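# Set a snap trap using three table-mounted arms

## Task

Arm feet sit on the tabletop in the scene frame (metres; heading in degrees counter-clockwise from +x): arm1 at x=-0.06, y=-0.43, z=+0.72, heading +90; arm2 at x=-0.50, y=+0.00, z=+0.72, heading +0; arm3 at x=+0.58, y=+0.00, z=+0.72, heading +180. Set the snap trap. Swing the hammer across to the far side so that the hold-down bar keeps it there. Tip the yellow pedal up until the lip of its catch rests over the end of the bar. The trap must end up lying flat on the table. Use any number of the arms. Nothing may depend on a robot still holding it at the finish. Then release everything and pull the arms away.

## Robot and tools

Robots and cameras. There are three identical i2rt Big YAM arms: arm1, arm2 and arm3. Each has six revolute joints, a two-finger gripper and a wrist camera (arm1_cam_wrist, arm2_cam_wrist, arm3_cam_wrist). With joints 1 and 6 at 0 and the hand level and pointing forward, the wrist camera rides on top of the hand and looks toward the fingertips. Two fixed room cameras, cam_high and cam_low, watch the scene. The hand reaches at most about 1.0 m from the joint 1 axis.

Frames. There is one shared scene frame. Its origin is on the floor and +z is up. The foot positions and headings given in the task are in this frame. The hand point is midway between the fingertips (URDF link pinch). The hand's z axis runs along the fingers, and the fingers open and close along its y axis.

Joints. All joint values in a call are absolute targets, never offsets. Arm joints are in radians and gripper_m is in metres. The number after ± is the tolerance for counting a joint as arrived.
- joint1_rad: -2.879 to 2.879, ±0.045. Turns the whole arm about its foot, counter-clockwise from above when positive. At 0 the arm reaches out along its foot's heading.
- joint2_rad: 0 to 3.141, ±0.14. Shoulder. At 0 the upper arm lies roughly level, pointing back; increasing it raises the upper arm and then brings it forward.
- joint3_rad: 0 to 3.019, ±0.09. Elbow. At 0 the forearm is folded back onto the upper arm; increasing it opens the elbow.
- joint4_rad: -1.692 to 1.57, ±0.055. Hand pitch; positive tilts the fingers up.
- joint5_rad: -1.57 to 1.57, ±0.03. Hand yaw; positive swings it to the arm's right.
- joint6_rad: -2.094 to 2.094, ±0.035. Hand roll; positive is clockwise when viewed from behind the hand.
- gripper_m: 0 to 0.093, ±0.003. Gap between the fingertips. Each finger pad pushes at most about 50 to 62 N, and some grippers push less.

execute_actions. The argument "actions" is a list holding exactly one action, or none. An empty list changes nothing and just returns state and images. The action is an object whose keys are arm names. Each arm maps to {"joints": {...}}, and inside that are any of the seven names above with absolute target values. Each arm gets its own set of targets. All commanded motions begin at once and may finish at different times. An action runs for 15 s at most. Because every joint moves at its own speed, the hand can sweep a wide path between postures. A joint or arm left out of an action may keep pushing toward its previous target. An unknown key or a value out of range rejects the whole call, and then no arm moves. Optional "cameras" is a list of camera names: left out, null or ["all"] returns every camera, [] returns none, and an unknown name rejects the call. Images are taken at the end of the call, and the "pictures" line lists them in order.

wait: "seconds" from 0 to 10. It commands nothing new and returns the same state and images as an empty action.

zoom_image: "camera" (one of the five names) and "region" [x0, y0, x1, y1] in pixels of that camera's latest full image. The origin is the top-left corner, and the region can be at most 504 by 504.

read_manual: optional "section"; only "licences" exists. It returns licence text and moves nothing.

finished_scene: "scene" is the number of the current scene. It ends that scene for good after the robots have held the last command, and it reports whether the task was achieved. The goal has to be met and stay met. If a result reports a stop, later motion, wait and finished_scene calls in the same reply are skipped. The simulation keeps running while you compose a reply, and the robots hold their last command during that time.

Result lines. joint_status tells how each commanded motion of the last accepted action ended:
- off_target: the joint came to rest short of its target and may still be pushing.
- contact_stop: the joint dropped its target and holds where it stopped.
- time_out: the joint could not finish in time. It keeps its target, or one clamped to at most 0.375, 0.375, 0.113, 0.225, 0.075 and 0.3 rad (joints 1 to 6) from where it stands, and goes on pushing. If the way clears it moves there by itself. Sending its reported position eases the push.
- not_followed: a self- or arm-to-arm collision check withheld that arm's targets, shown with a "joint command not followed" line and usually a "cause:" line. The gripper target still runs. The withheld targets may be retried with later actions until they pass. A call with no action never shows this line.
- limit_stop_at_motor_heat: see heat below; resend the target.
on_its_own lists what the call did not command. Its "held at" value is the target a joint holds, not where the joint is. Joint torques are listed in arm joint order. They are the drive's total output, with per-unit offset, scale and noise, and they are nonzero even in free air. A joint carrying a load sinks somewhat, and a target very close to the current reading may not move the joint.

Things to avoid. The arms do not stop on contact; they keep pushing, possibly hard. Sustained pushing heats motors. MOTOR HOT appears at 85 °C. At 100 °C an OVER-TEMPERATURE FAULT releases that arm's motors and gripper until they cool, and the arm drops. Two robots pressing hard on each other fails the task and ends the run, and a hard hit may do the same. The collision check can act too late, and between arms it ignores fingers, gripper housings and wrist cameras. No state line reports robot-robot contact. Contact by objects, held or not, does not count. Keep the trap and other objects inside the work area; knocking them out fails the task. Avoid dropping, slipping, slamming or shoving things hard. Each arm runs independently and does not wait for the others.

Each tool is called as name(argument=value, ...), one argument or row to a line, values as JSON.

## Session

execute_actions(
  actions=[],
)

Scene clock: 0.00 s.
Joint torques (N m, as the arm reports them, + toward a larger angle): no reading
arm1.joint_positions: joint1_rad=+0.008 joint2_rad=+0.443 joint3_rad=+1.464 joint4_rad=-1.547 joint5_rad=-0.010 joint6_rad=-0.011 gripper_m=+0.094
arm1.joint_status: not commanded
arm1.hand: x=-0.0678 y=-0.3106 z=+1.3028 quat_wxyz=(-0.347, +0.629, -0.595, -0.360) (m; scene frame)
arm2.joint_positions: joint1_rad=-0.010 joint2_rad=+0.454 joint3_rad=+1.457 joint4_rad=-1.541 joint5_rad=-0.003 joint6_rad=-0.015 gripper_m=+0.095
arm2.joint_status: not commanded
arm2.hand: x=-0.3756 y=+0.0065 z=+1.3438 quat_wxyz=(-0.496, +0.015, -0.868, +0.003) (m; scene frame)
arm3.joint_positions: joint1_rad=+0.002 joint2_rad=+0.437 joint3_rad=+1.473 joint4_rad=-1.547 joint5_rad=-0.012 joint6_rad=-0.001 gripper_m=+0.094
arm3.joint_status: not commanded
arm3.hand: x=+0.4572 y=+0.0097 z=+1.3579 quat_wxyz=(-0.002, +0.866, -0.019, -0.500) (m; scene frame)
pictures: arm1_cam_wrist, arm2_cam_wrist, arm3_cam_wrist, cam_high, cam_low
Images, in order (width x height): arm1_cam_wrist 504x504, arm2_cam_wrist 504x504, arm3_cam_wrist 504x504, cam_high 504x504, cam_low 504x504.

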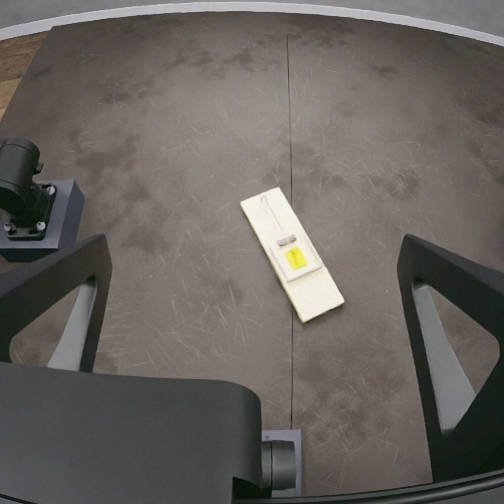

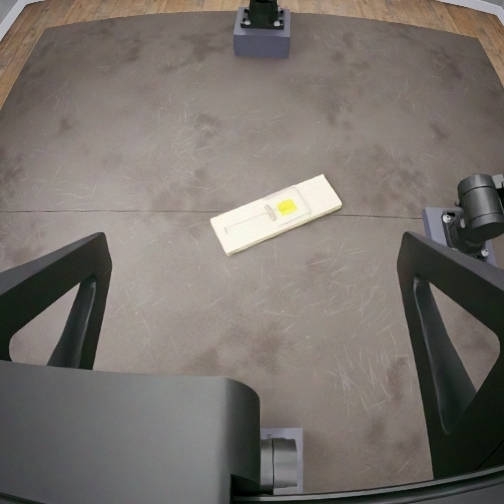

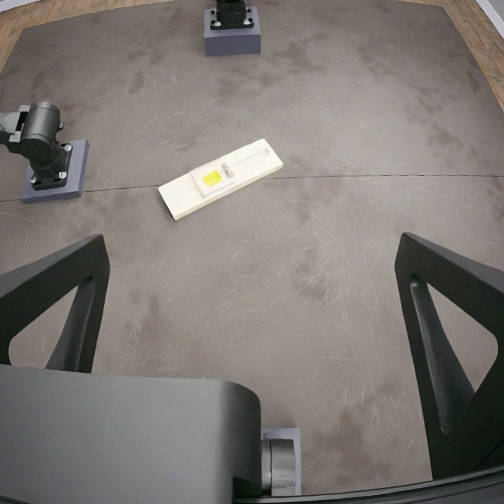

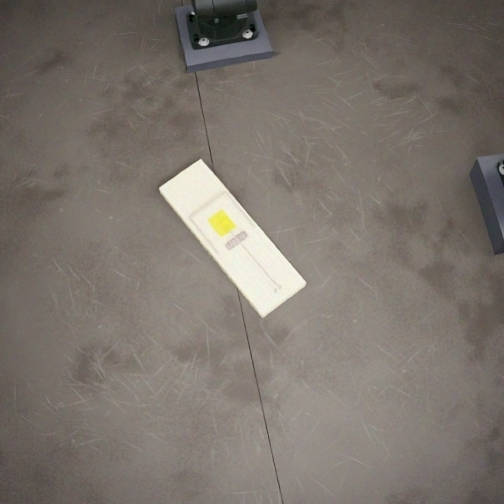

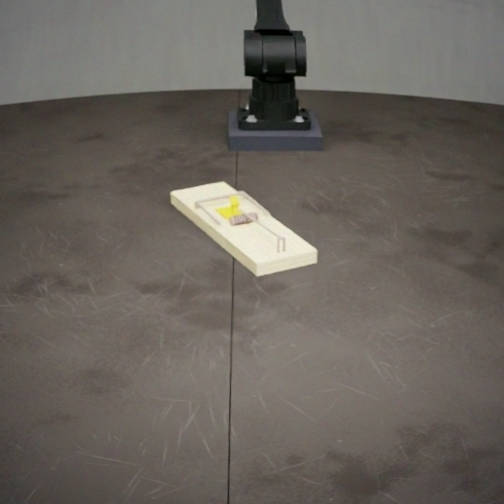

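zoom_image(
  camera="cam_low",
  region=[160, 160, 330, 290],
)

zoom_image(
  camera="cam_high",
  region=[140, 150, 320, 330],
)

Region (160, 160, 330, 290) of cam_low's 504x504 image, scaled by 2.965, with more detail than that image has; it fills the top 385 rows of this view, and the rest is white.

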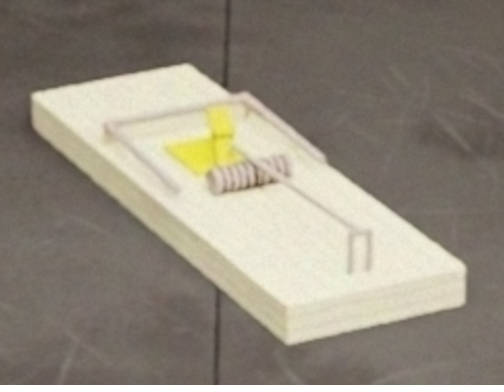

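Region (140, 150, 320, 330) of cam_high's 504x504 image, scaled by 2.800, with more detail than that image has.

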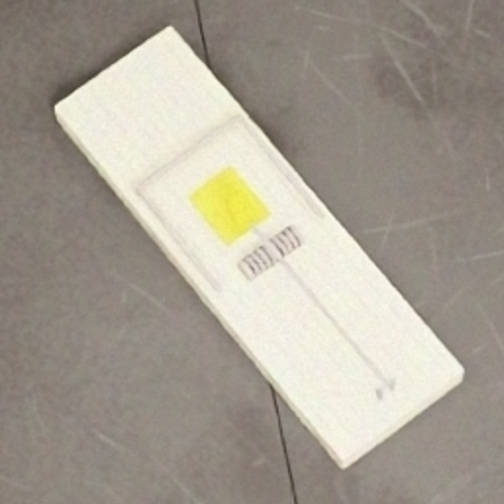

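execute_actions(
  actions=[
    {"arm1":{"joints":{"joint1_rad":-0.365,"joint2_rad":1.206,"joint3_rad":0.782,"joint4_rad":-1.147,"joint6_rad":-0.855}}},
  ],
  cameras=["arm1_cam_wrist","cam_high","cam_low"],
)

Scene clock: 2.27 s.
Joint torques (N m, as the arm reports them, + toward a larger angle): arm1=[-0.88 -8.32  9.    0.84 -0.07  0.03] | arm2=[0.61 4.84 7.49 2.57 0.05 0.03] | arm3=[-2.05  3.02  6.79  2.25  0.05  0.02]
arm1.joint_positions: joint1_rad=-0.357 joint2_rad=+1.202 joint3_rad=+0.770 joint4_rad=-1.159 joint5_rad=-0.010 joint6_rad=-0.846 gripper_m=+0.094
arm1.joint_status: all done
arm1.hand: x=+0.0321 y=-0.1549 z=+0.8496 quat_wxyz=(+0.009, +0.864, -0.503, -0.002) (m; scene frame)
arm2.joint_positions: joint1_rad=-0.010 joint2_rad=+0.454 joint3_rad=+1.457 joint4_rad=-1.541 joint5_rad=-0.003 joint6_rad=-0.015 gripper_m=+0.095
arm2.joint_status: not commanded
arm2.hand: x=-0.3756 y=+0.0065 z=+1.3438 quat_wxyz=(-0.496, +0.015, -0.868, +0.003) (m; scene frame)
arm3.joint_positions: joint1_rad=+0.002 joint2_rad=+0.437 joint3_rad=+1.473 joint4_rad=-1.547 joint5_rad=-0.012 joint6_rad=-0.001 gripper_m=+0.094
arm3.joint_status: not commanded
arm3.hand: x=+0.4572 y=+0.0097 z=+1.3579 quat_wxyz=(-0.002, +0.866, -0.019, -0.500) (m; scene frame)
pictures: arm1_cam_wrist, cam_high, cam_low
Images, in order (width x height): arm1_cam_wrist 504x504, cam_high 504x504, cam_low 504x504.

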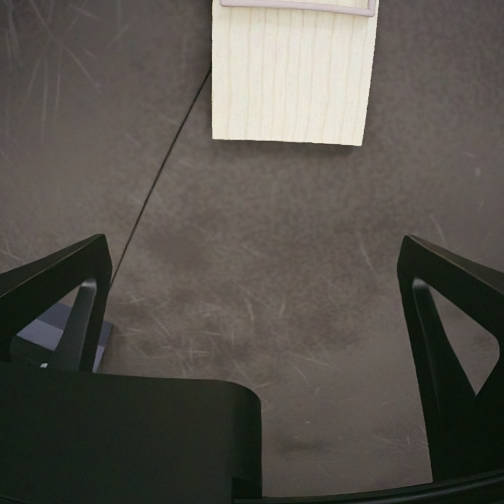

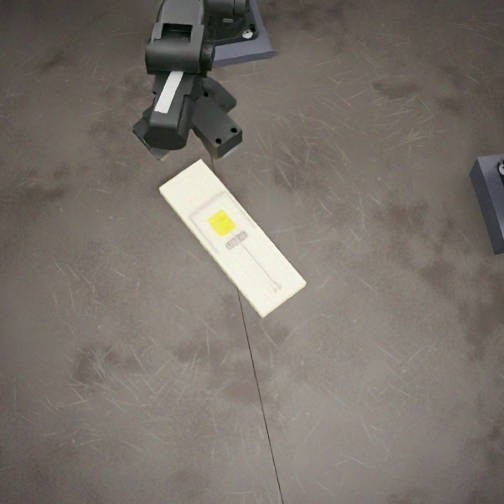

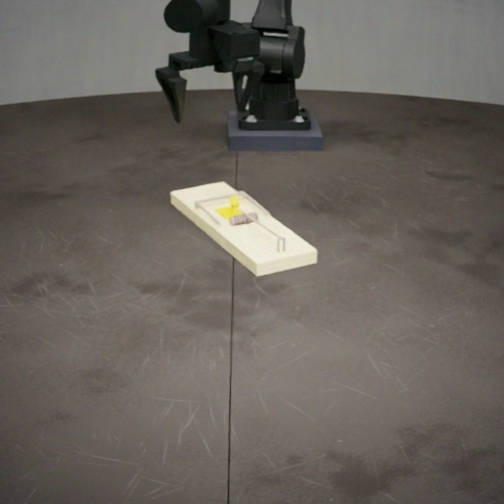

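execute_actions(
  actions=[
    {"arm1":{"joints":{"joint1_rad":-0.338,"joint2_rad":1.40,"joint3_rad":0.742,"joint4_rad":-0.893,"joint6_rad":-0.785}}},
  ],
  cameras=["arm1_cam_wrist","cam_low"],
)

Scene clock: 3.80 s.
Joint torques (N m, as the arm reports them, + toward a larger angle): arm1=[ 1.69 -8.75  7.25  0.69 -0.06  0.13] | arm2=[0.55 5.05 7.54 2.53 0.05 0.06] | arm3=[-2.07  2.98  6.79  2.25  0.06  0.02]
arm1.joint_positions: joint1_rad=-0.353 joint2_rad=+1.406 joint3_rad=+0.741 joint4_rad=-0.907 joint5_rad=-0.010 joint6_rad=-0.794 gripper_m=+0.094
arm1.joint_status: all done
arm1.hand: x=+0.0429 y=-0.1197 z=+0.7810 quat_wxyz=(+0.000, +0.852, -0.523, -0.004) (m; scene frame)
arm2.joint_positions: joint1_rad=-0.010 joint2_rad=+0.454 joint3_rad=+1.457 joint4_rad=-1.541 joint5_rad=-0.003 joint6_rad=-0.015 gripper_m=+0.095
arm2.joint_status: not commanded
arm2.hand: x=-0.3756 y=+0.0065 z=+1.3438 quat_wxyz=(-0.496, +0.015, -0.868, +0.003) (m; scene frame)
arm3.joint_positions: joint1_rad=+0.002 joint2_rad=+0.437 joint3_rad=+1.473 joint4_rad=-1.547 joint5_rad=-0.012 joint6_rad=-0.001 gripper_m=+0.094
arm3.joint_status: not commanded
arm3.hand: x=+0.4572 y=+0.0097 z=+1.3579 quat_wxyz=(-0.002, +0.866, -0.019, -0.500) (m; scene frame)
pictures: arm1_cam_wrist, cam_low
Images, in order (width x height): arm1_cam_wrist 504x504, cam_low 504x504.

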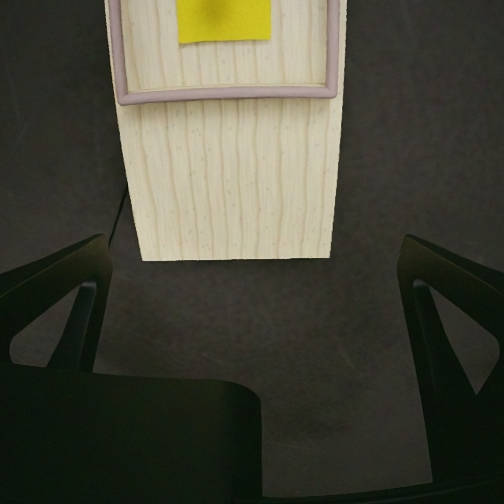

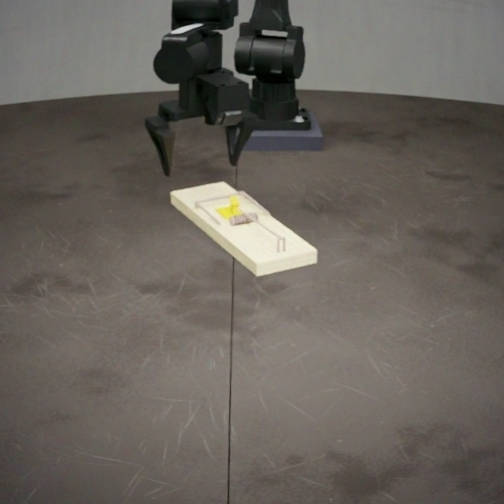

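execute_actions(
  actions=[
    {"arm1":{"joints":{"joint1_rad":-0.305,"joint2_rad":1.478,"joint3_rad":0.698,"joint4_rad":-0.775,"joint6_rad":-0.77}}},
  ],
  cameras=["arm1_cam_wrist","cam_low"],
)

Scene clock: 4.73 s.
Joint torques (N m, as the arm reports them, + toward a larger angle): arm1=[ 0.52 -9.5   6.28  1.   -0.1   0.2 ] | arm2=[0.68 4.96 7.49 2.54 0.05 0.03] | arm3=[-2.06  2.97  6.79  2.24  0.05  0.01]
arm1.joint_positions: joint1_rad=-0.315 joint2_rad=+1.476 joint3_rad=+0.697 joint4_rad=-0.790 joint5_rad=-0.010 joint6_rad=-0.778 gripper_m=+0.094
arm1.joint_status: all done
arm1.hand: x=+0.0308 y=-0.1171 z=+0.7469 quat_wxyz=(-0.002, +0.858, -0.514, -0.004) (m; scene frame)
arm2.joint_positions: joint1_rad=-0.010 joint2_rad=+0.454 joint3_rad=+1.457 joint4_rad=-1.541 joint5_rad=-0.003 joint6_rad=-0.015 gripper_m=+0.095
arm2.joint_status: not commanded
arm2.hand: x=-0.3756 y=+0.0065 z=+1.3438 quat_wxyz=(-0.496, +0.015, -0.868, +0.003) (m; scene frame)
arm3.joint_positions: joint1_rad=+0.002 joint2_rad=+0.437 joint3_rad=+1.473 joint4_rad=-1.547 joint5_rad=-0.012 joint6_rad=-0.001 gripper_m=+0.094
arm3.joint_status: not commanded
arm3.hand: x=+0.4572 y=+0.0097 z=+1.3579 quat_wxyz=(-0.002, +0.866, -0.019, -0.500) (m; scene frame)
pictures: arm1_cam_wrist, cam_low
Images, in order (width x height): arm1_cam_wrist 504x504, cam_low 504x504.

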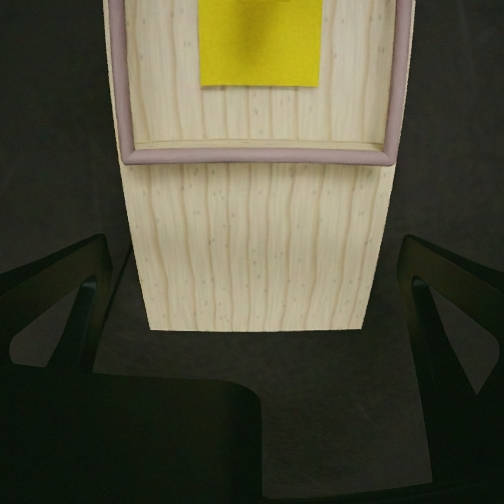

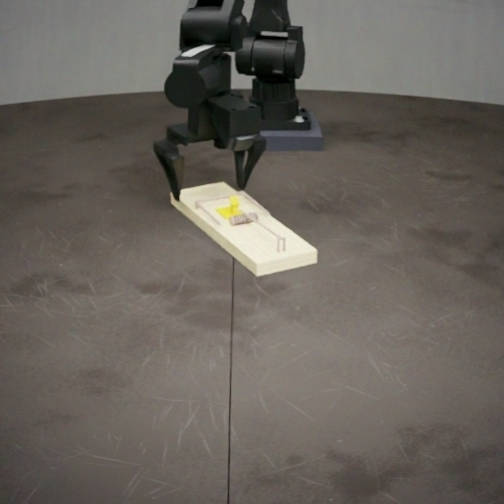

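execute_actions(
  actions=[
    {"arm1":{"joints":{"joint2_rad":1.512,"joint3_rad":0.68,"joint4_rad":-0.725}}},
  ],
  cameras=[],
)

execute_actions(
  actions=[
    {"arm1":{"joints":{"gripper_m":0.06}}},
  ],
  cameras=["arm1_cam_wrist","cam_low"],
)

Scene clock: 5.47 s.
Joint torques (N m, as the arm reports them, + toward a larger angle): arm1=[ 0.43 -9.49  5.8   1.08  0.    0.1 ] | arm2=[0.64 4.99 7.48 2.56 0.05 0.04] | arm3=[-2.09  2.99  6.79  2.24  0.05  0.02]
arm1.joint_positions: joint1_rad=-0.315 joint2_rad=+1.501 joint3_rad=+0.683 joint4_rad=-0.740 joint5_rad=-0.010 joint6_rad=-0.778 gripper_m=+0.094
arm1.joint_status: all done
arm1.hand: x=+0.0313 y=-0.1153 z=+0.7357 quat_wxyz=(-0.007, +0.858, -0.513, -0.006) (m; scene frame)
arm2.joint_positions: joint1_rad=-0.010 joint2_rad=+0.454 joint3_rad=+1.457 joint4_rad=-1.541 joint5_rad=-0.003 joint6_rad=-0.015 gripper_m=+0.095
arm2.joint_status: not commanded
arm2.hand: x=-0.3756 y=+0.0065 z=+1.3438 quat_wxyz=(-0.496, +0.015, -0.868, +0.003) (m; scene frame)
arm3.joint_positions: joint1_rad=+0.002 joint2_rad=+0.437 joint3_rad=+1.473 joint4_rad=-1.547 joint5_rad=-0.012 joint6_rad=-0.001 gripper_m=+0.094
arm3.joint_status: not commanded
arm3.hand: x=+0.4572 y=+0.0097 z=+1.3579 quat_wxyz=(-0.002, +0.866, -0.019, -0.500) (m; scene frame)
pictures: none
No camera images: the call's "cameras" was empty. Leave "cameras" out to get every camera's image.

Scene clock: 6.00 s.
Joint torques (N m, as the arm reports them, + toward a larger angle): arm1=[ 0.14 -9.73  6.05  0.74 -0.09  0.05] | arm2=[0.73 4.79 7.51 2.58 0.05 0.05] | arm3=[-2.1   3.    6.79  2.24  0.05  0.02]
arm1.joint_positions: joint1_rad=-0.315 joint2_rad=+1.501 joint3_rad=+0.683 joint4_rad=-0.739 joint5_rad=-0.011 joint6_rad=-0.777 gripper_m=+0.078
arm1.joint_status: gripper_m off_target (ended at +0.078, target +0.060)
arm1.hand: x=+0.0313 y=-0.1152 z=+0.7357 quat_wxyz=(-0.007, +0.858, -0.514, -0.006) (m; scene frame)
arm2.joint_positions: joint1_rad=-0.010 joint2_rad=+0.454 joint3_rad=+1.457 joint4_rad=-1.541 joint5_rad=-0.003 joint6_rad=-0.015 gripper_m=+0.095
arm2.joint_status: not commanded
arm2.hand: x=-0.3756 y=+0.0065 z=+1.3438 quat_wxyz=(-0.496, +0.015, -0.868, +0.003) (m; scene frame)
arm3.joint_positions: joint1_rad=+0.002 joint2_rad=+0.437 joint3_rad=+1.473 joint4_rad=-1.547 joint5_rad=-0.012 joint6_rad=-0.001 gripper_m=+0.094
arm3.joint_status: not commanded
arm3.hand: x=+0.4572 y=+0.0097 z=+1.3579 quat_wxyz=(-0.002, +0.866, -0.019, -0.500) (m; scene frame)
pictures: arm1_cam_wrist, cam_low
Images, in order (width x height): arm1_cam_wrist 504x504, cam_low 504x504.

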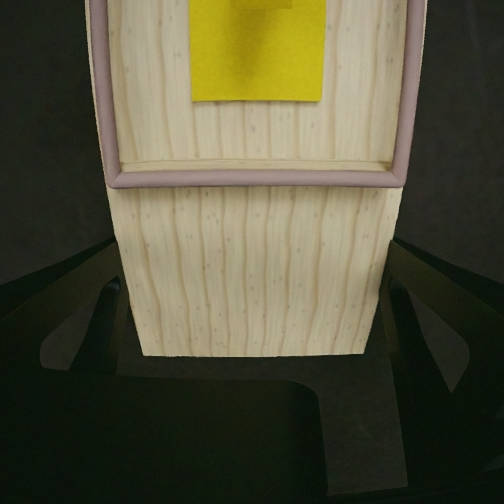

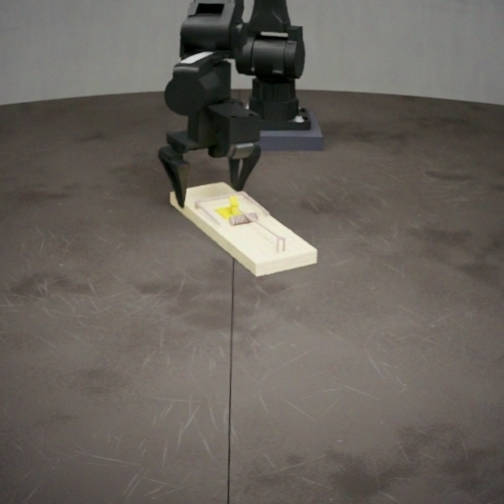

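Width 0.078. Slide it around to align with y.

execute_actions(
  actions=[
    {"arm1":{"joints":{"joint1_rad":-0.015,"joint6_rad":0.01}}},
  ],
  cameras=["arm1_cam_wrist","cam_low","cam_high"],
)

Scene clock: 7.73 s.
Joint torques (N m, as the arm reports them, + toward a larger angle): arm1=[-0.23 -9.8   5.95  0.62 -0.1   0.24] | arm2=[0.48 5.16 7.43 2.62 0.04 0.04] | arm3=[-2.07  2.99  6.8   2.24  0.05  0.02]
arm1.joint_positions: joint1_rad=-0.015 joint2_rad=+1.501 joint3_rad=+0.683 joint4_rad=-0.735 joint5_rad=-0.008 joint6_rad=-0.014 gripper_m=+0.078
arm1.joint_status: all done
arm1.hand: x=-0.0652 y=-0.1011 z=+0.7355 quat_wxyz=(-0.006, +0.717, -0.697, -0.009) (m; scene frame)
arm2.joint_positions: joint1_rad=-0.010 joint2_rad=+0.454 joint3_rad=+1.457 joint4_rad=-1.541 joint5_rad=-0.003 joint6_rad=-0.015 gripper_m=+0.095
arm2.joint_status: not commanded
arm2.hand: x=-0.3756 y=+0.0065 z=+1.3438 quat_wxyz=(-0.496, +0.015, -0.868, +0.003) (m; scene frame)
arm3.joint_positions: joint1_rad=+0.002 joint2_rad=+0.437 joint3_rad=+1.473 joint4_rad=-1.547 joint5_rad=-0.012 joint6_rad=-0.001 gripper_m=+0.094
arm3.joint_status: not commanded
arm3.hand: x=+0.4572 y=+0.0097 z=+1.3579 quat_wxyz=(-0.002, +0.866, -0.019, -0.500) (m; scene frame)
pictures: arm1_cam_wrist, cam_high, cam_low
Images, in order (width x height): arm1_cam_wrist 504x504, cam_high 504x504, cam_low 504x504.

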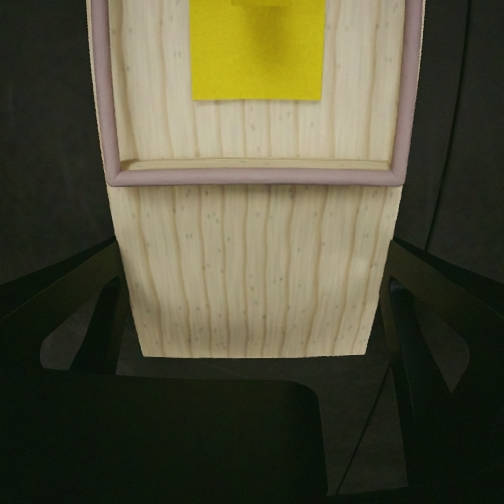

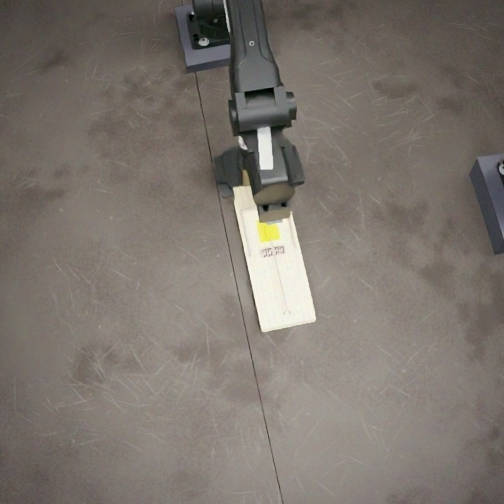

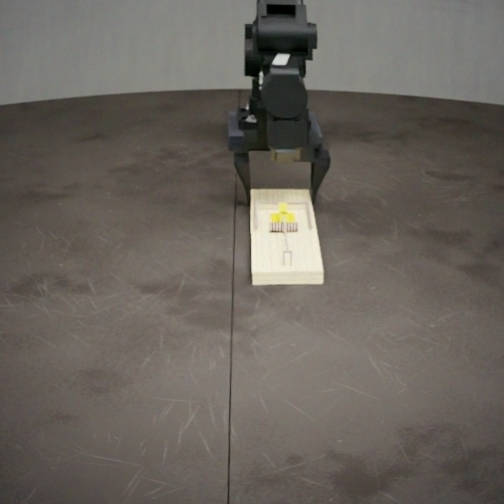

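execute_actions(
  actions=[
    {"arm1":{"joints":{"joint2_rad":1.644,"joint3_rad":0.875,"joint4_rad":-0.79}}},
  ],
  cameras=[],
)

execute_actions(
  actions=[
    {"arm1":{"joints":{"gripper_m":0.093}}},
  ],
  cameras=["arm1_cam_wrist","cam_low"],
)

Scene clock: 9.03 s.
Joint torques (N m, as the arm reports them, + toward a larger angle): arm1=[  0.43 -11.44   8.34   0.43  -0.14   0.11] | arm2=[0.68 4.9  7.49 2.59 0.04 0.04] | arm3=[-2.06  3.    6.79  2.24  0.05  0.01]
arm1.joint_positions: joint1_rad=-0.015 joint2_rad=+1.631 joint3_rad=+0.849 joint4_rad=-0.796 joint5_rad=-0.005 joint6_rad=+0.007 gripper_m=+0.078
arm1.joint_status: all done
arm1.hand: x=-0.0655 y=-0.0484 z=+0.7363 quat_wxyz=(+0.002, +0.710, -0.705, +0.001) (m; scene frame)
arm2.joint_positions: joint1_rad=-0.010 joint2_rad=+0.454 joint3_rad=+1.457 joint4_rad=-1.541 joint5_rad=-0.003 joint6_rad=-0.015 gripper_m=+0.095
arm2.joint_status: not commanded
arm2.hand: x=-0.3756 y=+0.0065 z=+1.3438 quat_wxyz=(-0.496, +0.015, -0.868, +0.003) (m; scene frame)
arm3.joint_positions: joint1_rad=+0.002 joint2_rad=+0.437 joint3_rad=+1.473 joint4_rad=-1.547 joint5_rad=-0.012 joint6_rad=-0.001 gripper_m=+0.094
arm3.joint_status: not commanded
arm3.hand: x=+0.4572 y=+0.0097 z=+1.3579 quat_wxyz=(-0.002, +0.866, -0.019, -0.500) (m; scene frame)
pictures: none
No camera images: the call's "cameras" was empty. Leave "cameras" out to get every camera's image.

Scene clock: 9.57 s.
Joint torques (N m, as the arm reports them, + toward a larger angle): arm1=[ -0.75 -11.71   8.     0.54  -0.07   0.04] | arm2=[0.43 4.77 7.48 2.51 0.05 0.05] | arm3=[-2.11  2.99  6.8   2.24  0.05  0.02]
arm1.joint_positions: joint1_rad=-0.015 joint2_rad=+1.631 joint3_rad=+0.849 joint4_rad=-0.796 joint5_rad=-0.008 joint6_rad=+0.007 gripper_m=+0.093
arm1.joint_status: all done
arm1.hand: x=-0.0660 y=-0.0484 z=+0.7363 quat_wxyz=(+0.003, +0.709, -0.705, +0.001) (m; scene frame)
arm2.joint_positions: joint1_rad=-0.010 joint2_rad=+0.454 joint3_rad=+1.457 joint4_rad=-1.541 joint5_rad=-0.003 joint6_rad=-0.015 gripper_m=+0.095
arm2.joint_status: not commanded
arm2.hand: x=-0.3756 y=+0.0065 z=+1.3438 quat_wxyz=(-0.496, +0.015, -0.868, +0.003) (m; scene frame)
arm3.joint_positions: joint1_rad=+0.002 joint2_rad=+0.437 joint3_rad=+1.473 joint4_rad=-1.547 joint5_rad=-0.012 joint6_rad=-0.001 gripper_m=+0.094
arm3.joint_status: not commanded
arm3.hand: x=+0.4572 y=+0.0097 z=+1.3579 quat_wxyz=(-0.002, +0.866, -0.019, -0.500) (m; scene frame)
pictures: arm1_cam_wrist, cam_low
Images, in order (width x height): arm1_cam_wrist 504x504, cam_low 504x504.

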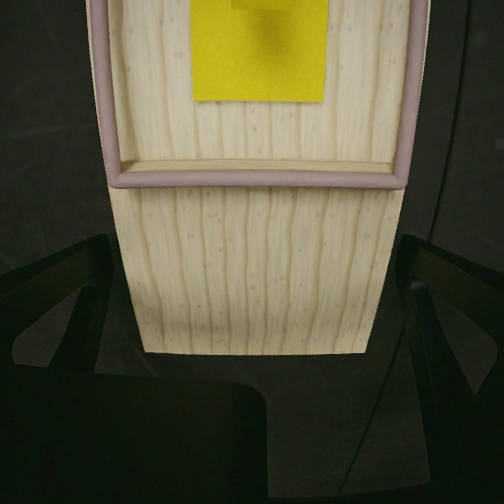

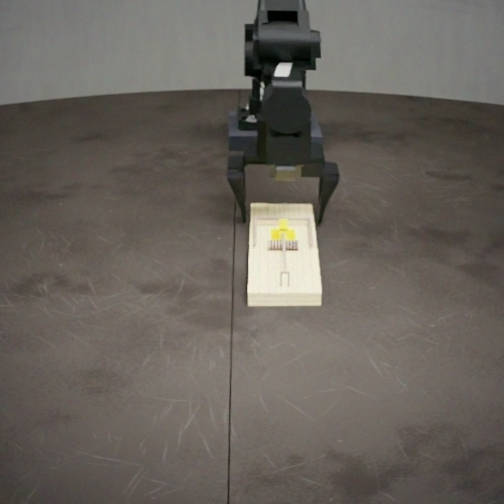

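execute_actions(
  actions=[
    {"arm1":{"joints":{"joint2_rad":1.25}},"arm3":{"joints":{"joint1_rad":-0.13,"joint2_rad":1.9,"joint3_rad":1.783,"joint4_rad":-1.18,"joint6_rad":1.43,"gripper_m":0.04}}},
  ],
  cameras=[],
)

execute_actions(
  actions=[
    {"arm1":{"joints":{"joint3_rad":0.195,"joint4_rad":0.70}}},
  ],
  cameras=[],
)

execute_actions(
  actions=[
    {"arm1":{"joints":{"joint2_rad":1.50}},"arm3":{"joints":{"joint2_rad":2.17}}},
  ],
)

Scene clock: 12.03 s.
Joint torques (N m, as the arm reports them, + toward a larger angle): arm1=[-0.01 -8.61 10.56  1.19 -0.18  0.02] | arm2=[0.27 4.98 7.41 2.62 0.02 0.05] | arm3=[ -2.5  -19.46   9.4    0.94   0.14   0.07]
arm1.joint_positions: joint1_rad=-0.015 joint2_rad=+1.237 joint3_rad=+0.849 joint4_rad=-0.796 joint5_rad=-0.008 joint6_rad=+0.007 gripper_m=+0.093
arm1.joint_status: all done
arm1.hand: x=-0.0669 y=-0.0221 z=+0.8856 quat_wxyz=(-0.134, +0.697, -0.691, -0.140) (m; scene frame)
arm2.joint_positions: joint1_rad=-0.010 joint2_rad=+0.454 joint3_rad=+1.457 joint4_rad=-1.541 joint5_rad=-0.003 joint6_rad=-0.015 gripper_m=+0.095
arm2.joint_status: not commanded
arm2.hand: x=-0.3756 y=+0.0065 z=+1.3438 quat_wxyz=(-0.496, +0.015, -0.868, +0.003) (m; scene frame)
arm3.joint_positions: joint1_rad=-0.123 joint2_rad=+1.900 joint3_rad=+1.770 joint4_rad=-1.184 joint5_rad=-0.012 joint6_rad=+1.421 gripper_m=+0.040
arm3.joint_status: all done
arm3.hand: x=-0.0626 y=+0.1110 z=+0.9697 quat_wxyz=(+0.079, +0.694, -0.709, -0.093) (m; scene frame)
pictures: none
No camera images: the call's "cameras" was empty. Leave "cameras" out to get every camera's image.

Scene clock: 13.83 s.
Joint torques (N m, as the arm reports them, + toward a larger angle): arm1=[ 0.79 -4.35  5.97  2.71 -0.14  0.08] | arm2=[0.55 4.92 7.49 2.56 0.03 0.05] | arm3=[ -2.54 -19.14   9.38   0.95   0.14   0.09]
arm1.joint_positions: joint1_rad=-0.015 joint2_rad=+1.241 joint3_rad=+0.193 joint4_rad=+0.678 joint5_rad=-0.008 joint6_rad=+0.007 gripper_m=+0.093
arm1.joint_status: all done
arm1.hand: x=-0.0664 y=-0.0468 z=+0.8376 quat_wxyz=(-0.395, +0.587, -0.579, -0.405) (m; scene frame)
arm2.joint_positions: joint1_rad=-0.010 joint2_rad=+0.454 joint3_rad=+1.457 joint4_rad=-1.541 joint5_rad=-0.003 joint6_rad=-0.015 gripper_m=+0.095
arm2.joint_status: not commanded
arm2.hand: x=-0.3756 y=+0.0065 z=+1.3438 quat_wxyz=(-0.496, +0.015, -0.868, +0.003) (m; scene frame)
arm3.joint_positions: joint1_rad=-0.123 joint2_rad=+1.900 joint3_rad=+1.770 joint4_rad=-1.184 joint5_rad=-0.012 joint6_rad=+1.421 gripper_m=+0.040
arm3.joint_status: not commanded
arm3.hand: x=-0.0626 y=+0.1110 z=+0.9697 quat_wxyz=(+0.079, +0.694, -0.709, -0.093) (m; scene frame)
pictures: none
No camera images: the call's "cameras" was empty. Leave "cameras" out to get every camera's image.

Scene clock: 15.10 s.
Joint torques (N m, as the arm reports them, + toward a larger angle): arm1=[ 0.2  -7.23  3.87  2.54 -0.03  0.06] | arm2=[0.41 4.75 7.55 2.58 0.03 0.05] | arm3=[ -2.47 -23.02   8.11   0.34   0.14   0.11]
arm1.joint_positions: joint1_rad=-0.015 joint2_rad=+1.498 joint3_rad=+0.193 joint4_rad=+0.683 joint5_rad=-0.008 joint6_rad=+0.007 gripper_m=+0.093
arm1.joint_status: all done
arm1.hand: x=-0.0657 y=-0.0679 z=+0.7480 quat_wxyz=(-0.319, +0.633, -0.625, -0.328) (m; scene frame)
arm2.joint_positions: joint1_rad=-0.010 joint2_rad=+0.454 joint3_rad=+1.457 joint4_rad=-1.541 joint5_rad=-0.003 joint6_rad=-0.015 gripper_m=+0.095
arm2.joint_status: not commanded
arm2.hand: x=-0.3756 y=+0.0065 z=+1.3438 quat_wxyz=(-0.496, +0.015, -0.868, +0.003) (m; scene frame)
arm3.joint_positions: joint1_rad=-0.123 joint2_rad=+2.185 joint3_rad=+1.770 joint4_rad=-1.184 joint5_rad=-0.012 joint6_rad=+1.422 gripper_m=+0.040
arm3.joint_status: all done
arm3.hand: x=-0.0493 y=+0.1072 z=+0.7919 quat_wxyz=(-0.003, +0.699, -0.715, +0.022) (m; scene frame)
pictures: arm1_cam_wrist, arm2_cam_wrist, arm3_cam_wrist, cam_high, cam_low
Images, in order (width x height): arm1_cam_wrist 504x504, arm2_cam_wrist 504x504, arm3_cam_wrist 504x504, cam_high 504x504, cam_low 504x504.

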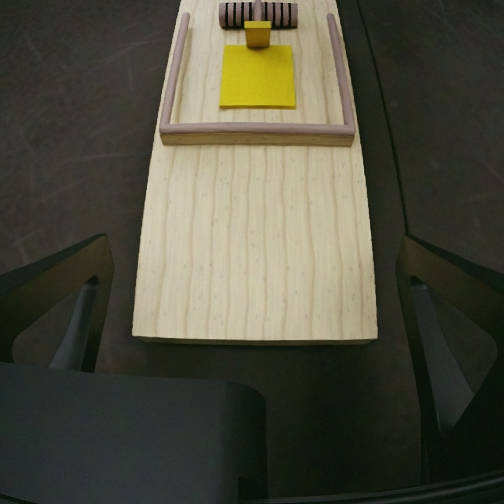

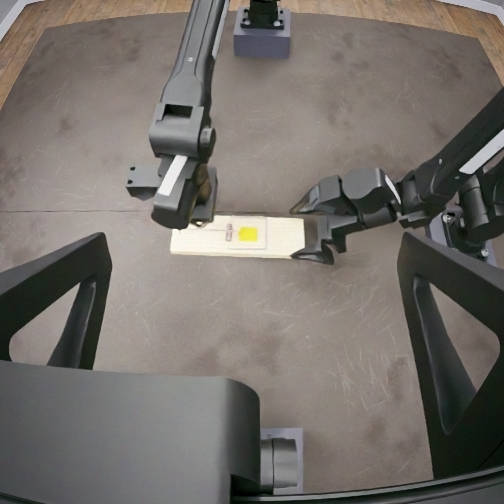

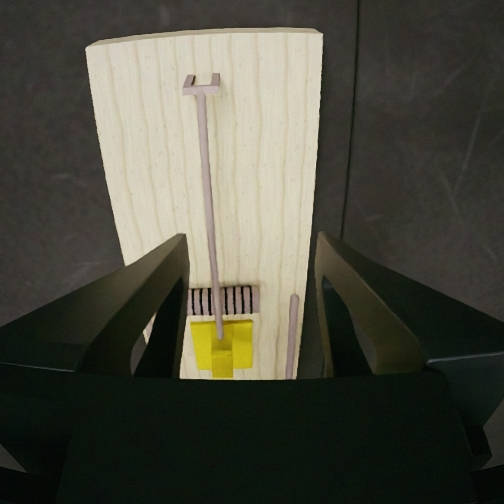

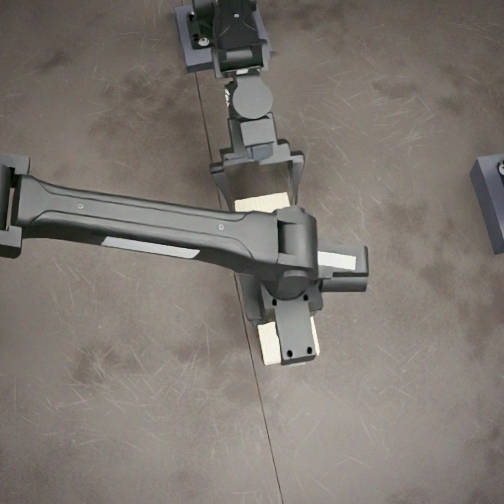

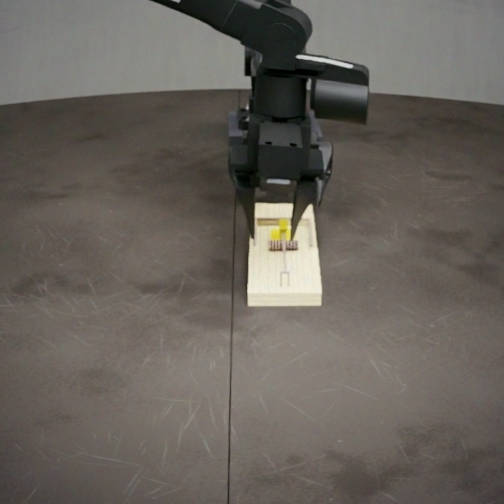

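execute_actions(
  actions=[
    {"arm1":{"joints":{"joint2_rad":1.535}},"arm3":{"joints":{"joint1_rad":-0.075,"joint3_rad":1.80,"joint4_rad":-1.105,"joint6_rad":1.46}}},
  ],
  cameras=[],
)

execute_actions(
  actions=[
    {"arm1":{"joints":{"gripper_m":0.06}},"arm3":{"joints":{"joint2_rad":2.225}}},
  ],
  cameras=["arm1_cam_wrist","arm3_cam_wrist","cam_low"],
)

Scene clock: 16.17 s.
Joint torques (N m, as the arm reports them, + toward a larger angle): arm1=[-0.43 -6.57  3.54  2.38 -0.1   0.02] | arm2=[0.46 5.05 7.51 2.54 0.04 0.04] | arm3=[ -2.02 -22.29   9.59   1.     0.13   0.11]
arm1.joint_positions: joint1_rad=-0.015 joint2_rad=+1.525 joint3_rad=+0.193 joint4_rad=+0.683 joint5_rad=-0.008 joint6_rad=+0.007 gripper_m=+0.093
arm1.joint_status: all done
arm1.hand: x=-0.0657 y=-0.0715 z=+0.7388 quat_wxyz=(-0.311, +0.637, -0.629, -0.319) (m; scene frame)
arm2.joint_positions: joint1_rad=-0.010 joint2_rad=+0.454 joint3_rad=+1.457 joint4_rad=-1.541 joint5_rad=-0.003 joint6_rad=-0.015 gripper_m=+0.095
arm2.joint_status: not commanded
arm2.hand: x=-0.3756 y=+0.0065 z=+1.3438 quat_wxyz=(-0.496, +0.015, -0.868, +0.003) (m; scene frame)
arm3.joint_positions: joint1_rad=-0.074 joint2_rad=+2.185 joint3_rad=+1.770 joint4_rad=-1.121 joint5_rad=-0.012 joint6_rad=+1.451 gripper_m=+0.040
arm3.joint_status: all done
arm3.hand: x=-0.0690 y=+0.0780 z=+0.7920 quat_wxyz=(+0.015, +0.706, -0.708, -0.002) (m; scene frame)
pictures: none
No camera images: the call's "cameras" was empty. Leave "cameras" out to get every camera's image.

Scene clock: 16.87 s.
Joint torques (N m, as the arm reports them, + toward a larger angle): arm1=[ 0.18 -7.34  4.05  2.16 -0.15  0.09] | arm2=[0.67 5.11 7.49 2.55 0.03 0.06] | arm3=[ -1.7  -19.03   9.58   0.99   0.14   0.11]
arm1.joint_positions: joint1_rad=-0.015 joint2_rad=+1.525 joint3_rad=+0.193 joint4_rad=+0.683 joint5_rad=-0.008 joint6_rad=+0.007 gripper_m=+0.077
arm1.joint_status: gripper_m off_target (ended at +0.077, target +0.060)
arm1.hand: x=-0.0657 y=-0.0715 z=+0.7388 quat_wxyz=(-0.311, +0.637, -0.629, -0.319) (m; scene frame)
arm2.joint_positions: joint1_rad=-0.010 joint2_rad=+0.454 joint3_rad=+1.457 joint4_rad=-1.541 joint5_rad=-0.003 joint6_rad=-0.015 gripper_m=+0.095
arm2.joint_status: not commanded
arm2.hand: x=-0.3756 y=+0.0065 z=+1.3438 quat_wxyz=(-0.496, +0.015, -0.868, +0.003) (m; scene frame)
arm3.joint_positions: joint1_rad=-0.074 joint2_rad=+2.190 joint3_rad=+1.770 joint4_rad=-1.121 joint5_rad=-0.012 joint6_rad=+1.451 gripper_m=+0.040
arm3.joint_status: all done
arm3.hand: x=-0.0684 y=+0.0779 z=+0.7889 quat_wxyz=(+0.014, +0.706, -0.708, +0.000) (m; scene frame)
pictures: arm1_cam_wrist, arm3_cam_wrist, cam_low
Images, in order (width x height): arm1_cam_wrist 504x504, arm3_cam_wrist 504x504, cam_low 504x504.

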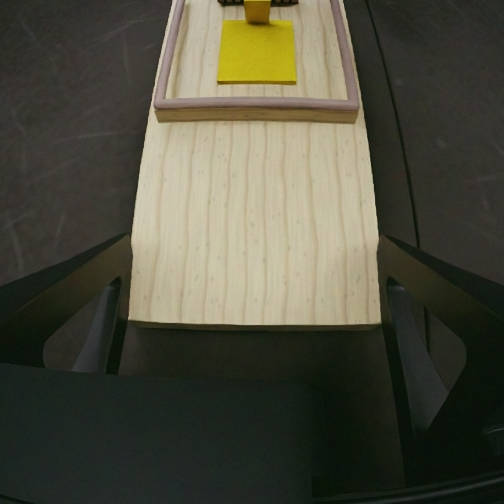

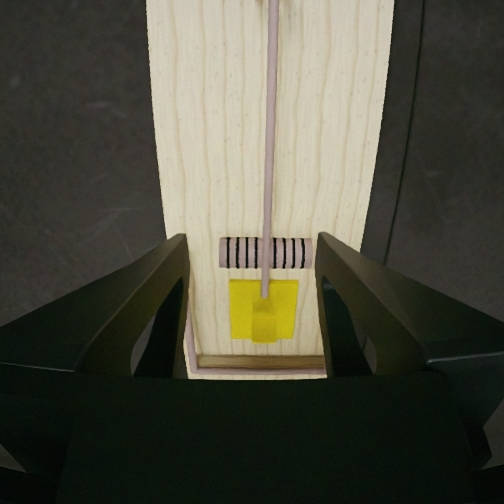

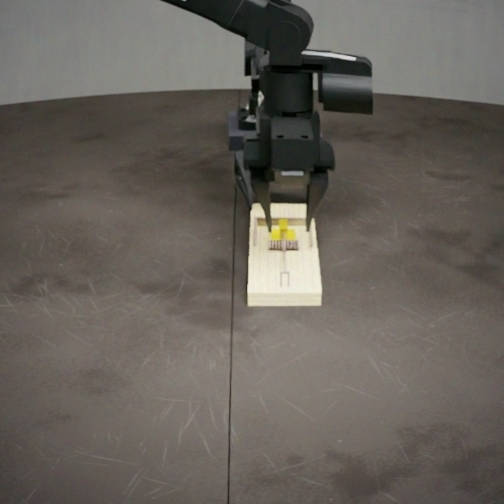

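execute_actions(
  actions=[
    {"arm3":{"joints":{"joint2_rad":2.26}}},
  ],
  cameras=["arm3_cam_wrist","cam_low"],
)

Scene clock: 17.70 s.
Joint torques (N m, as the arm reports them, + toward a larger angle): arm1=[-0.03 -6.31  3.85  2.41 -0.11  0.08] | arm2=[0.49 4.95 7.51 2.64 0.04 0.04] | arm3=[ -1.96 -20.24   9.38   0.89   0.14   0.11]
arm1.joint_positions: joint1_rad=-0.015 joint2_rad=+1.525 joint3_rad=+0.193 joint4_rad=+0.683 joint5_rad=-0.008 joint6_rad=+0.007 gripper_m=+0.077
arm1.joint_status: not commanded
arm1.hand: x=-0.0657 y=-0.0715 z=+0.7388 quat_wxyz=(-0.311, +0.637, -0.629, -0.319) (m; scene frame)
arm2.joint_positions: joint1_rad=-0.010 joint2_rad=+0.454 joint3_rad=+1.457 joint4_rad=-1.541 joint5_rad=-0.003 joint6_rad=-0.015 gripper_m=+0.095
arm2.joint_status: not commanded
arm2.hand: x=-0.3756 y=+0.0065 z=+1.3438 quat_wxyz=(-0.496, +0.015, -0.868, +0.003) (m; scene frame)
arm3.joint_positions: joint1_rad=-0.074 joint2_rad=+2.237 joint3_rad=+1.770 joint4_rad=-1.121 joint5_rad=-0.012 joint6_rad=+1.451 gripper_m=+0.040
arm3.joint_status: all done
arm3.hand: x=-0.0611 y=+0.0767 z=+0.7593 quat_wxyz=(-0.001, +0.706, -0.708, +0.018) (m; scene frame)
pictures: arm3_cam_wrist, cam_low
Images, in order (width x height): arm3_cam_wrist 504x504, cam_low 504x504.

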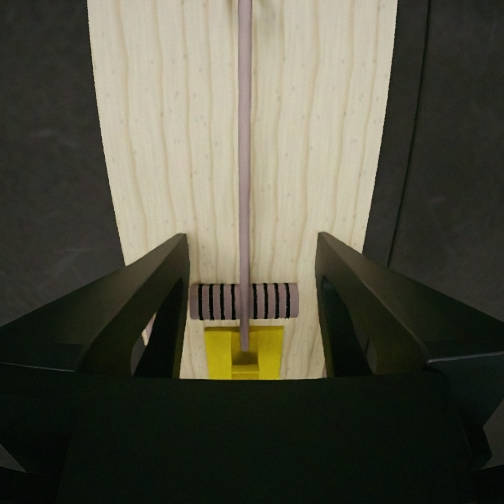

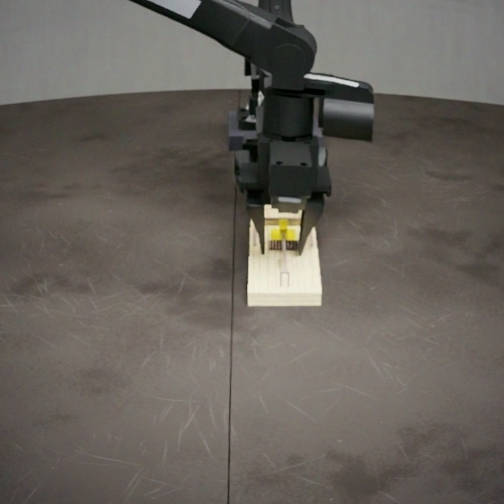

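execute_actions(
  actions=[
    {"arm3":{"joints":{"gripper_m":0.0}}},
  ],
  cameras=[],
)

execute_actions(
  actions=[
    {"arm3":{"joints":{"joint1_rad":-0.11,"joint2_rad":2.145,"joint4_rad":-1.14,"joint6_rad":1.42}}},
  ],
  cameras=["arm3_cam_wrist","cam_low","arm2_cam_wrist"],
)

Scene clock: 18.40 s.
Joint torques (N m, as the arm reports them, + toward a larger angle): arm1=[-0.04 -6.62  3.66  2.26 -0.22  0.03] | arm2=[0.36 4.9  7.54 2.59 0.05 0.04] | arm3=[ -1.89 -20.07   9.34   0.71   0.15   0.08]
arm1.joint_positions: joint1_rad=-0.015 joint2_rad=+1.525 joint3_rad=+0.193 joint4_rad=+0.683 joint5_rad=-0.005 joint6_rad=+0.008 gripper_m=+0.077
arm1.joint_status: not commanded
arm1.hand: x=-0.0653 y=-0.0715 z=+0.7388 quat_wxyz=(-0.311, +0.636, -0.630, -0.319) (m; scene frame)
arm2.joint_positions: joint1_rad=-0.010 joint2_rad=+0.454 joint3_rad=+1.457 joint4_rad=-1.541 joint5_rad=-0.003 joint6_rad=-0.015 gripper_m=+0.095
arm2.joint_status: not commanded
arm2.hand: x=-0.3756 y=+0.0065 z=+1.3438 quat_wxyz=(-0.496, +0.015, -0.868, +0.003) (m; scene frame)
arm3.joint_positions: joint1_rad=-0.074 joint2_rad=+2.237 joint3_rad=+1.770 joint4_rad=-1.116 joint5_rad=-0.012 joint6_rad=+1.454 gripper_m=+0.001
arm3.joint_status: all done
arm3.hand: x=-0.0623 y=+0.0769 z=+0.7592 quat_wxyz=(+0.001, +0.705, -0.709, +0.016) (m; scene frame)
pictures: none
No camera images: the call's "cameras" was empty. Leave "cameras" out to get every camera's image.

Scene clock: 19.30 s.
Joint torques (N m, as the arm reports them, + toward a larger angle): arm1=[-0.5  -6.26  3.27  1.79  0.27  0.16] | arm2=[0.55 4.82 7.51 2.57 0.04 0.04] | arm3=[ -4.86 -23.31   9.56   0.09   0.68  -0.11]
arm1.joint_positions: joint1_rad=-0.015 joint2_rad=+1.525 joint3_rad=+0.199 joint4_rad=+0.695 joint5_rad=-0.017 joint6_rad=-0.001 gripper_m=+0.077
arm1.joint_status: not commanded
arm1.hand: x=-0.0673 y=-0.0665 z=+0.7430 quat_wxyz=(-0.315, +0.638, -0.622, -0.327) (m; scene frame)
arm2.joint_positions: joint1_rad=-0.010 joint2_rad=+0.454 joint3_rad=+1.457 joint4_rad=-1.541 joint5_rad=-0.003 joint6_rad=-0.015 gripper_m=+0.095
arm2.joint_status: not commanded
arm2.hand: x=-0.3756 y=+0.0065 z=+1.3438 quat_wxyz=(-0.496, +0.015, -0.868, +0.003) (m; scene frame)
arm3.joint_positions: joint1_rad=-0.078 joint2_rad=+2.170 joint3_rad=+1.770 joint4_rad=-1.134 joint5_rad=-0.027 joint6_rad=+1.433 gripper_m=+0.001
arm3.joint_status: all done
arm3.hand: x=-0.0678 y=+0.0782 z=+0.8013 quat_wxyz=(+0.022, +0.711, -0.703, +0.001) (m; scene frame)
pictures: arm2_cam_wrist, arm3_cam_wrist, cam_low
Images, in order (width x height): arm2_cam_wrist 504x504, arm3_cam_wrist 504x504, cam_low 504x504.

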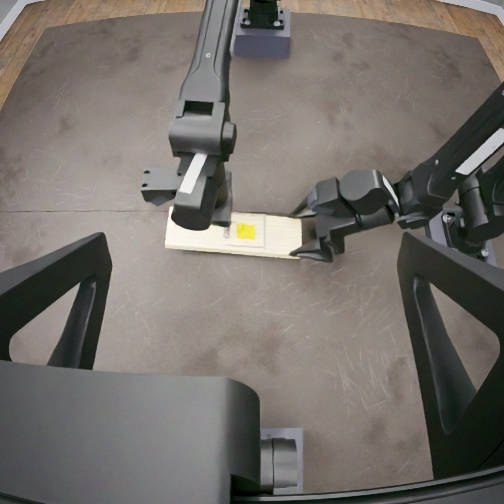

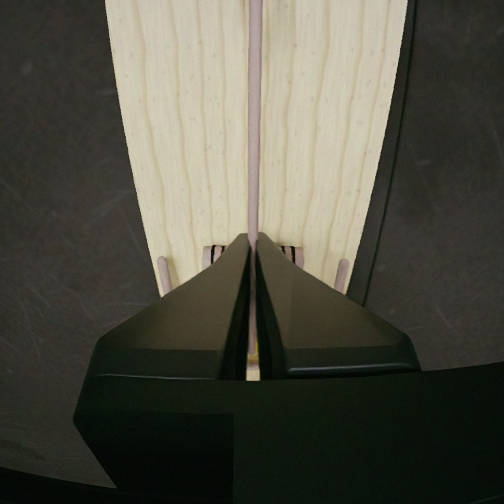

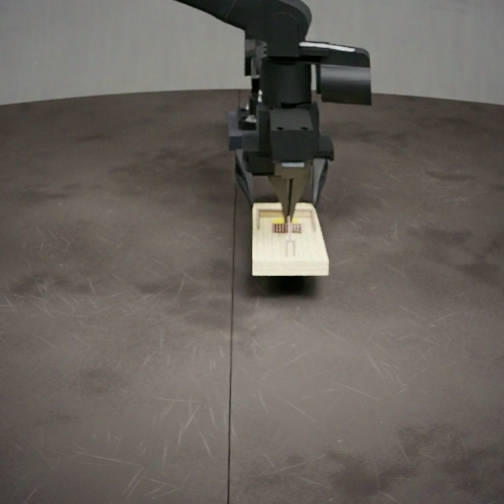

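execute_actions(
  actions=[
    {"arm3":{"joints":{"joint1_rad":-0.075,"joint2_rad":2.25,"joint4_rad":-1.11,"joint6_rad":1.46}}},
  ],
  cameras=[],
)

execute_actions(
  actions=[
    {"arm3":{"joints":{"gripper_m":0.03}}},
  ],
  cameras=["cam_low","arm1_cam_wrist"],
)

Scene clock: 20.30 s.
Joint torques (N m, as the arm reports them, + toward a larger angle): arm1=[-0.06 -8.18  3.68  1.78 -0.25  0.03] | arm2=[0.55 4.95 7.57 2.57 0.05 0.05] | arm3=[ -1.71 -20.64   9.43   0.52   0.22   0.04]
arm1.joint_positions: joint1_rad=-0.015 joint2_rad=+1.530 joint3_rad=+0.193 joint4_rad=+0.695 joint5_rad=-0.005 joint6_rad=+0.010 gripper_m=+0.077
arm1.joint_status: not commanded
arm1.hand: x=-0.0652 y=-0.0705 z=+0.7395 quat_wxyz=(-0.313, +0.635, -0.629, -0.321) (m; scene frame)
arm2.joint_positions: joint1_rad=-0.010 joint2_rad=+0.454 joint3_rad=+1.457 joint4_rad=-1.541 joint5_rad=-0.003 joint6_rad=-0.015 gripper_m=+0.095
arm2.joint_status: not commanded
arm2.hand: x=-0.3756 y=+0.0065 z=+1.3438 quat_wxyz=(-0.496, +0.015, -0.868, +0.003) (m; scene frame)
arm3.joint_positions: joint1_rad=-0.076 joint2_rad=+2.236 joint3_rad=+1.770 joint4_rad=-1.118 joint5_rad=-0.014 joint6_rad=+1.456 gripper_m=+0.001
arm3.joint_status: all done
arm3.hand: x=-0.0619 y=+0.0780 z=+0.7597 quat_wxyz=(+0.001, +0.704, -0.710, +0.017) (m; scene frame)
pictures: none
No camera images: the call's "cameras" was empty. Leave "cameras" out to get every camera's image.

Scene clock: 20.83 s.
Joint torques (N m, as the arm reports them, + toward a larger angle): arm1=[-1.2  -7.54  3.67  1.89 -0.16  0.  ] | arm2=[0.72 5.08 7.55 2.6  0.04 0.03] | arm3=[ -1.29 -20.74   9.35   0.56   0.22   0.06]
arm1.joint_positions: joint1_rad=-0.015 joint2_rad=+1.530 joint3_rad=+0.193 joint4_rad=+0.695 joint5_rad=-0.005 joint6_rad=+0.010 gripper_m=+0.077
arm1.joint_status: not commanded
arm1.hand: x=-0.0653 y=-0.0705 z=+0.7395 quat_wxyz=(-0.313, +0.635, -0.629, -0.321) (m; scene frame)
arm2.joint_positions: joint1_rad=-0.010 joint2_rad=+0.454 joint3_rad=+1.457 joint4_rad=-1.541 joint5_rad=-0.003 joint6_rad=-0.015 gripper_m=+0.095
arm2.joint_status: not commanded
arm2.hand: x=-0.3756 y=+0.0065 z=+1.3438 quat_wxyz=(-0.496, +0.015, -0.868, +0.003) (m; scene frame)
arm3.joint_positions: joint1_rad=-0.076 joint2_rad=+2.236 joint3_rad=+1.770 joint4_rad=-1.118 joint5_rad=-0.014 joint6_rad=+1.456 gripper_m=+0.030
arm3.joint_status: all done
arm3.hand: x=-0.0619 y=+0.0780 z=+0.7597 quat_wxyz=(+0.001, +0.704, -0.710, +0.017) (m; scene frame)
pictures: arm1_cam_wrist, cam_low
Images, in order (width x height): arm1_cam_wrist 504x504, cam_low 504x504.

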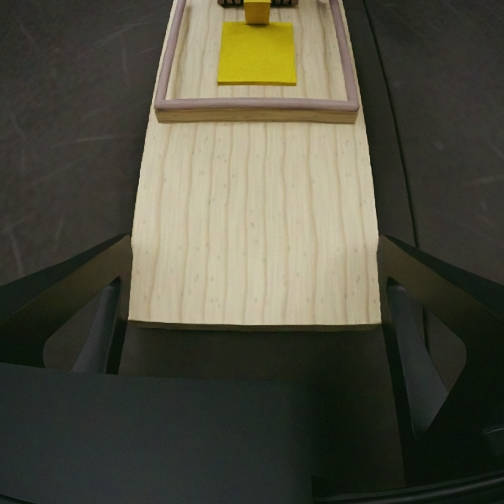

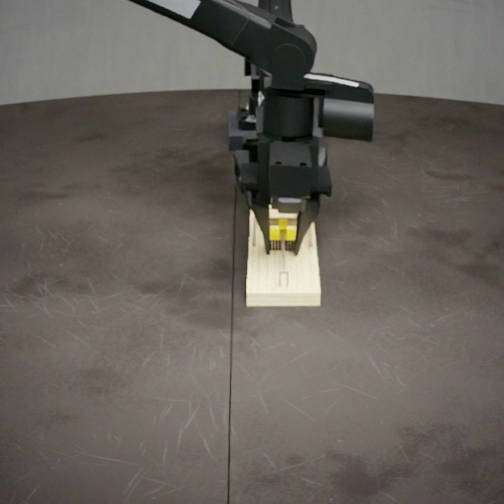

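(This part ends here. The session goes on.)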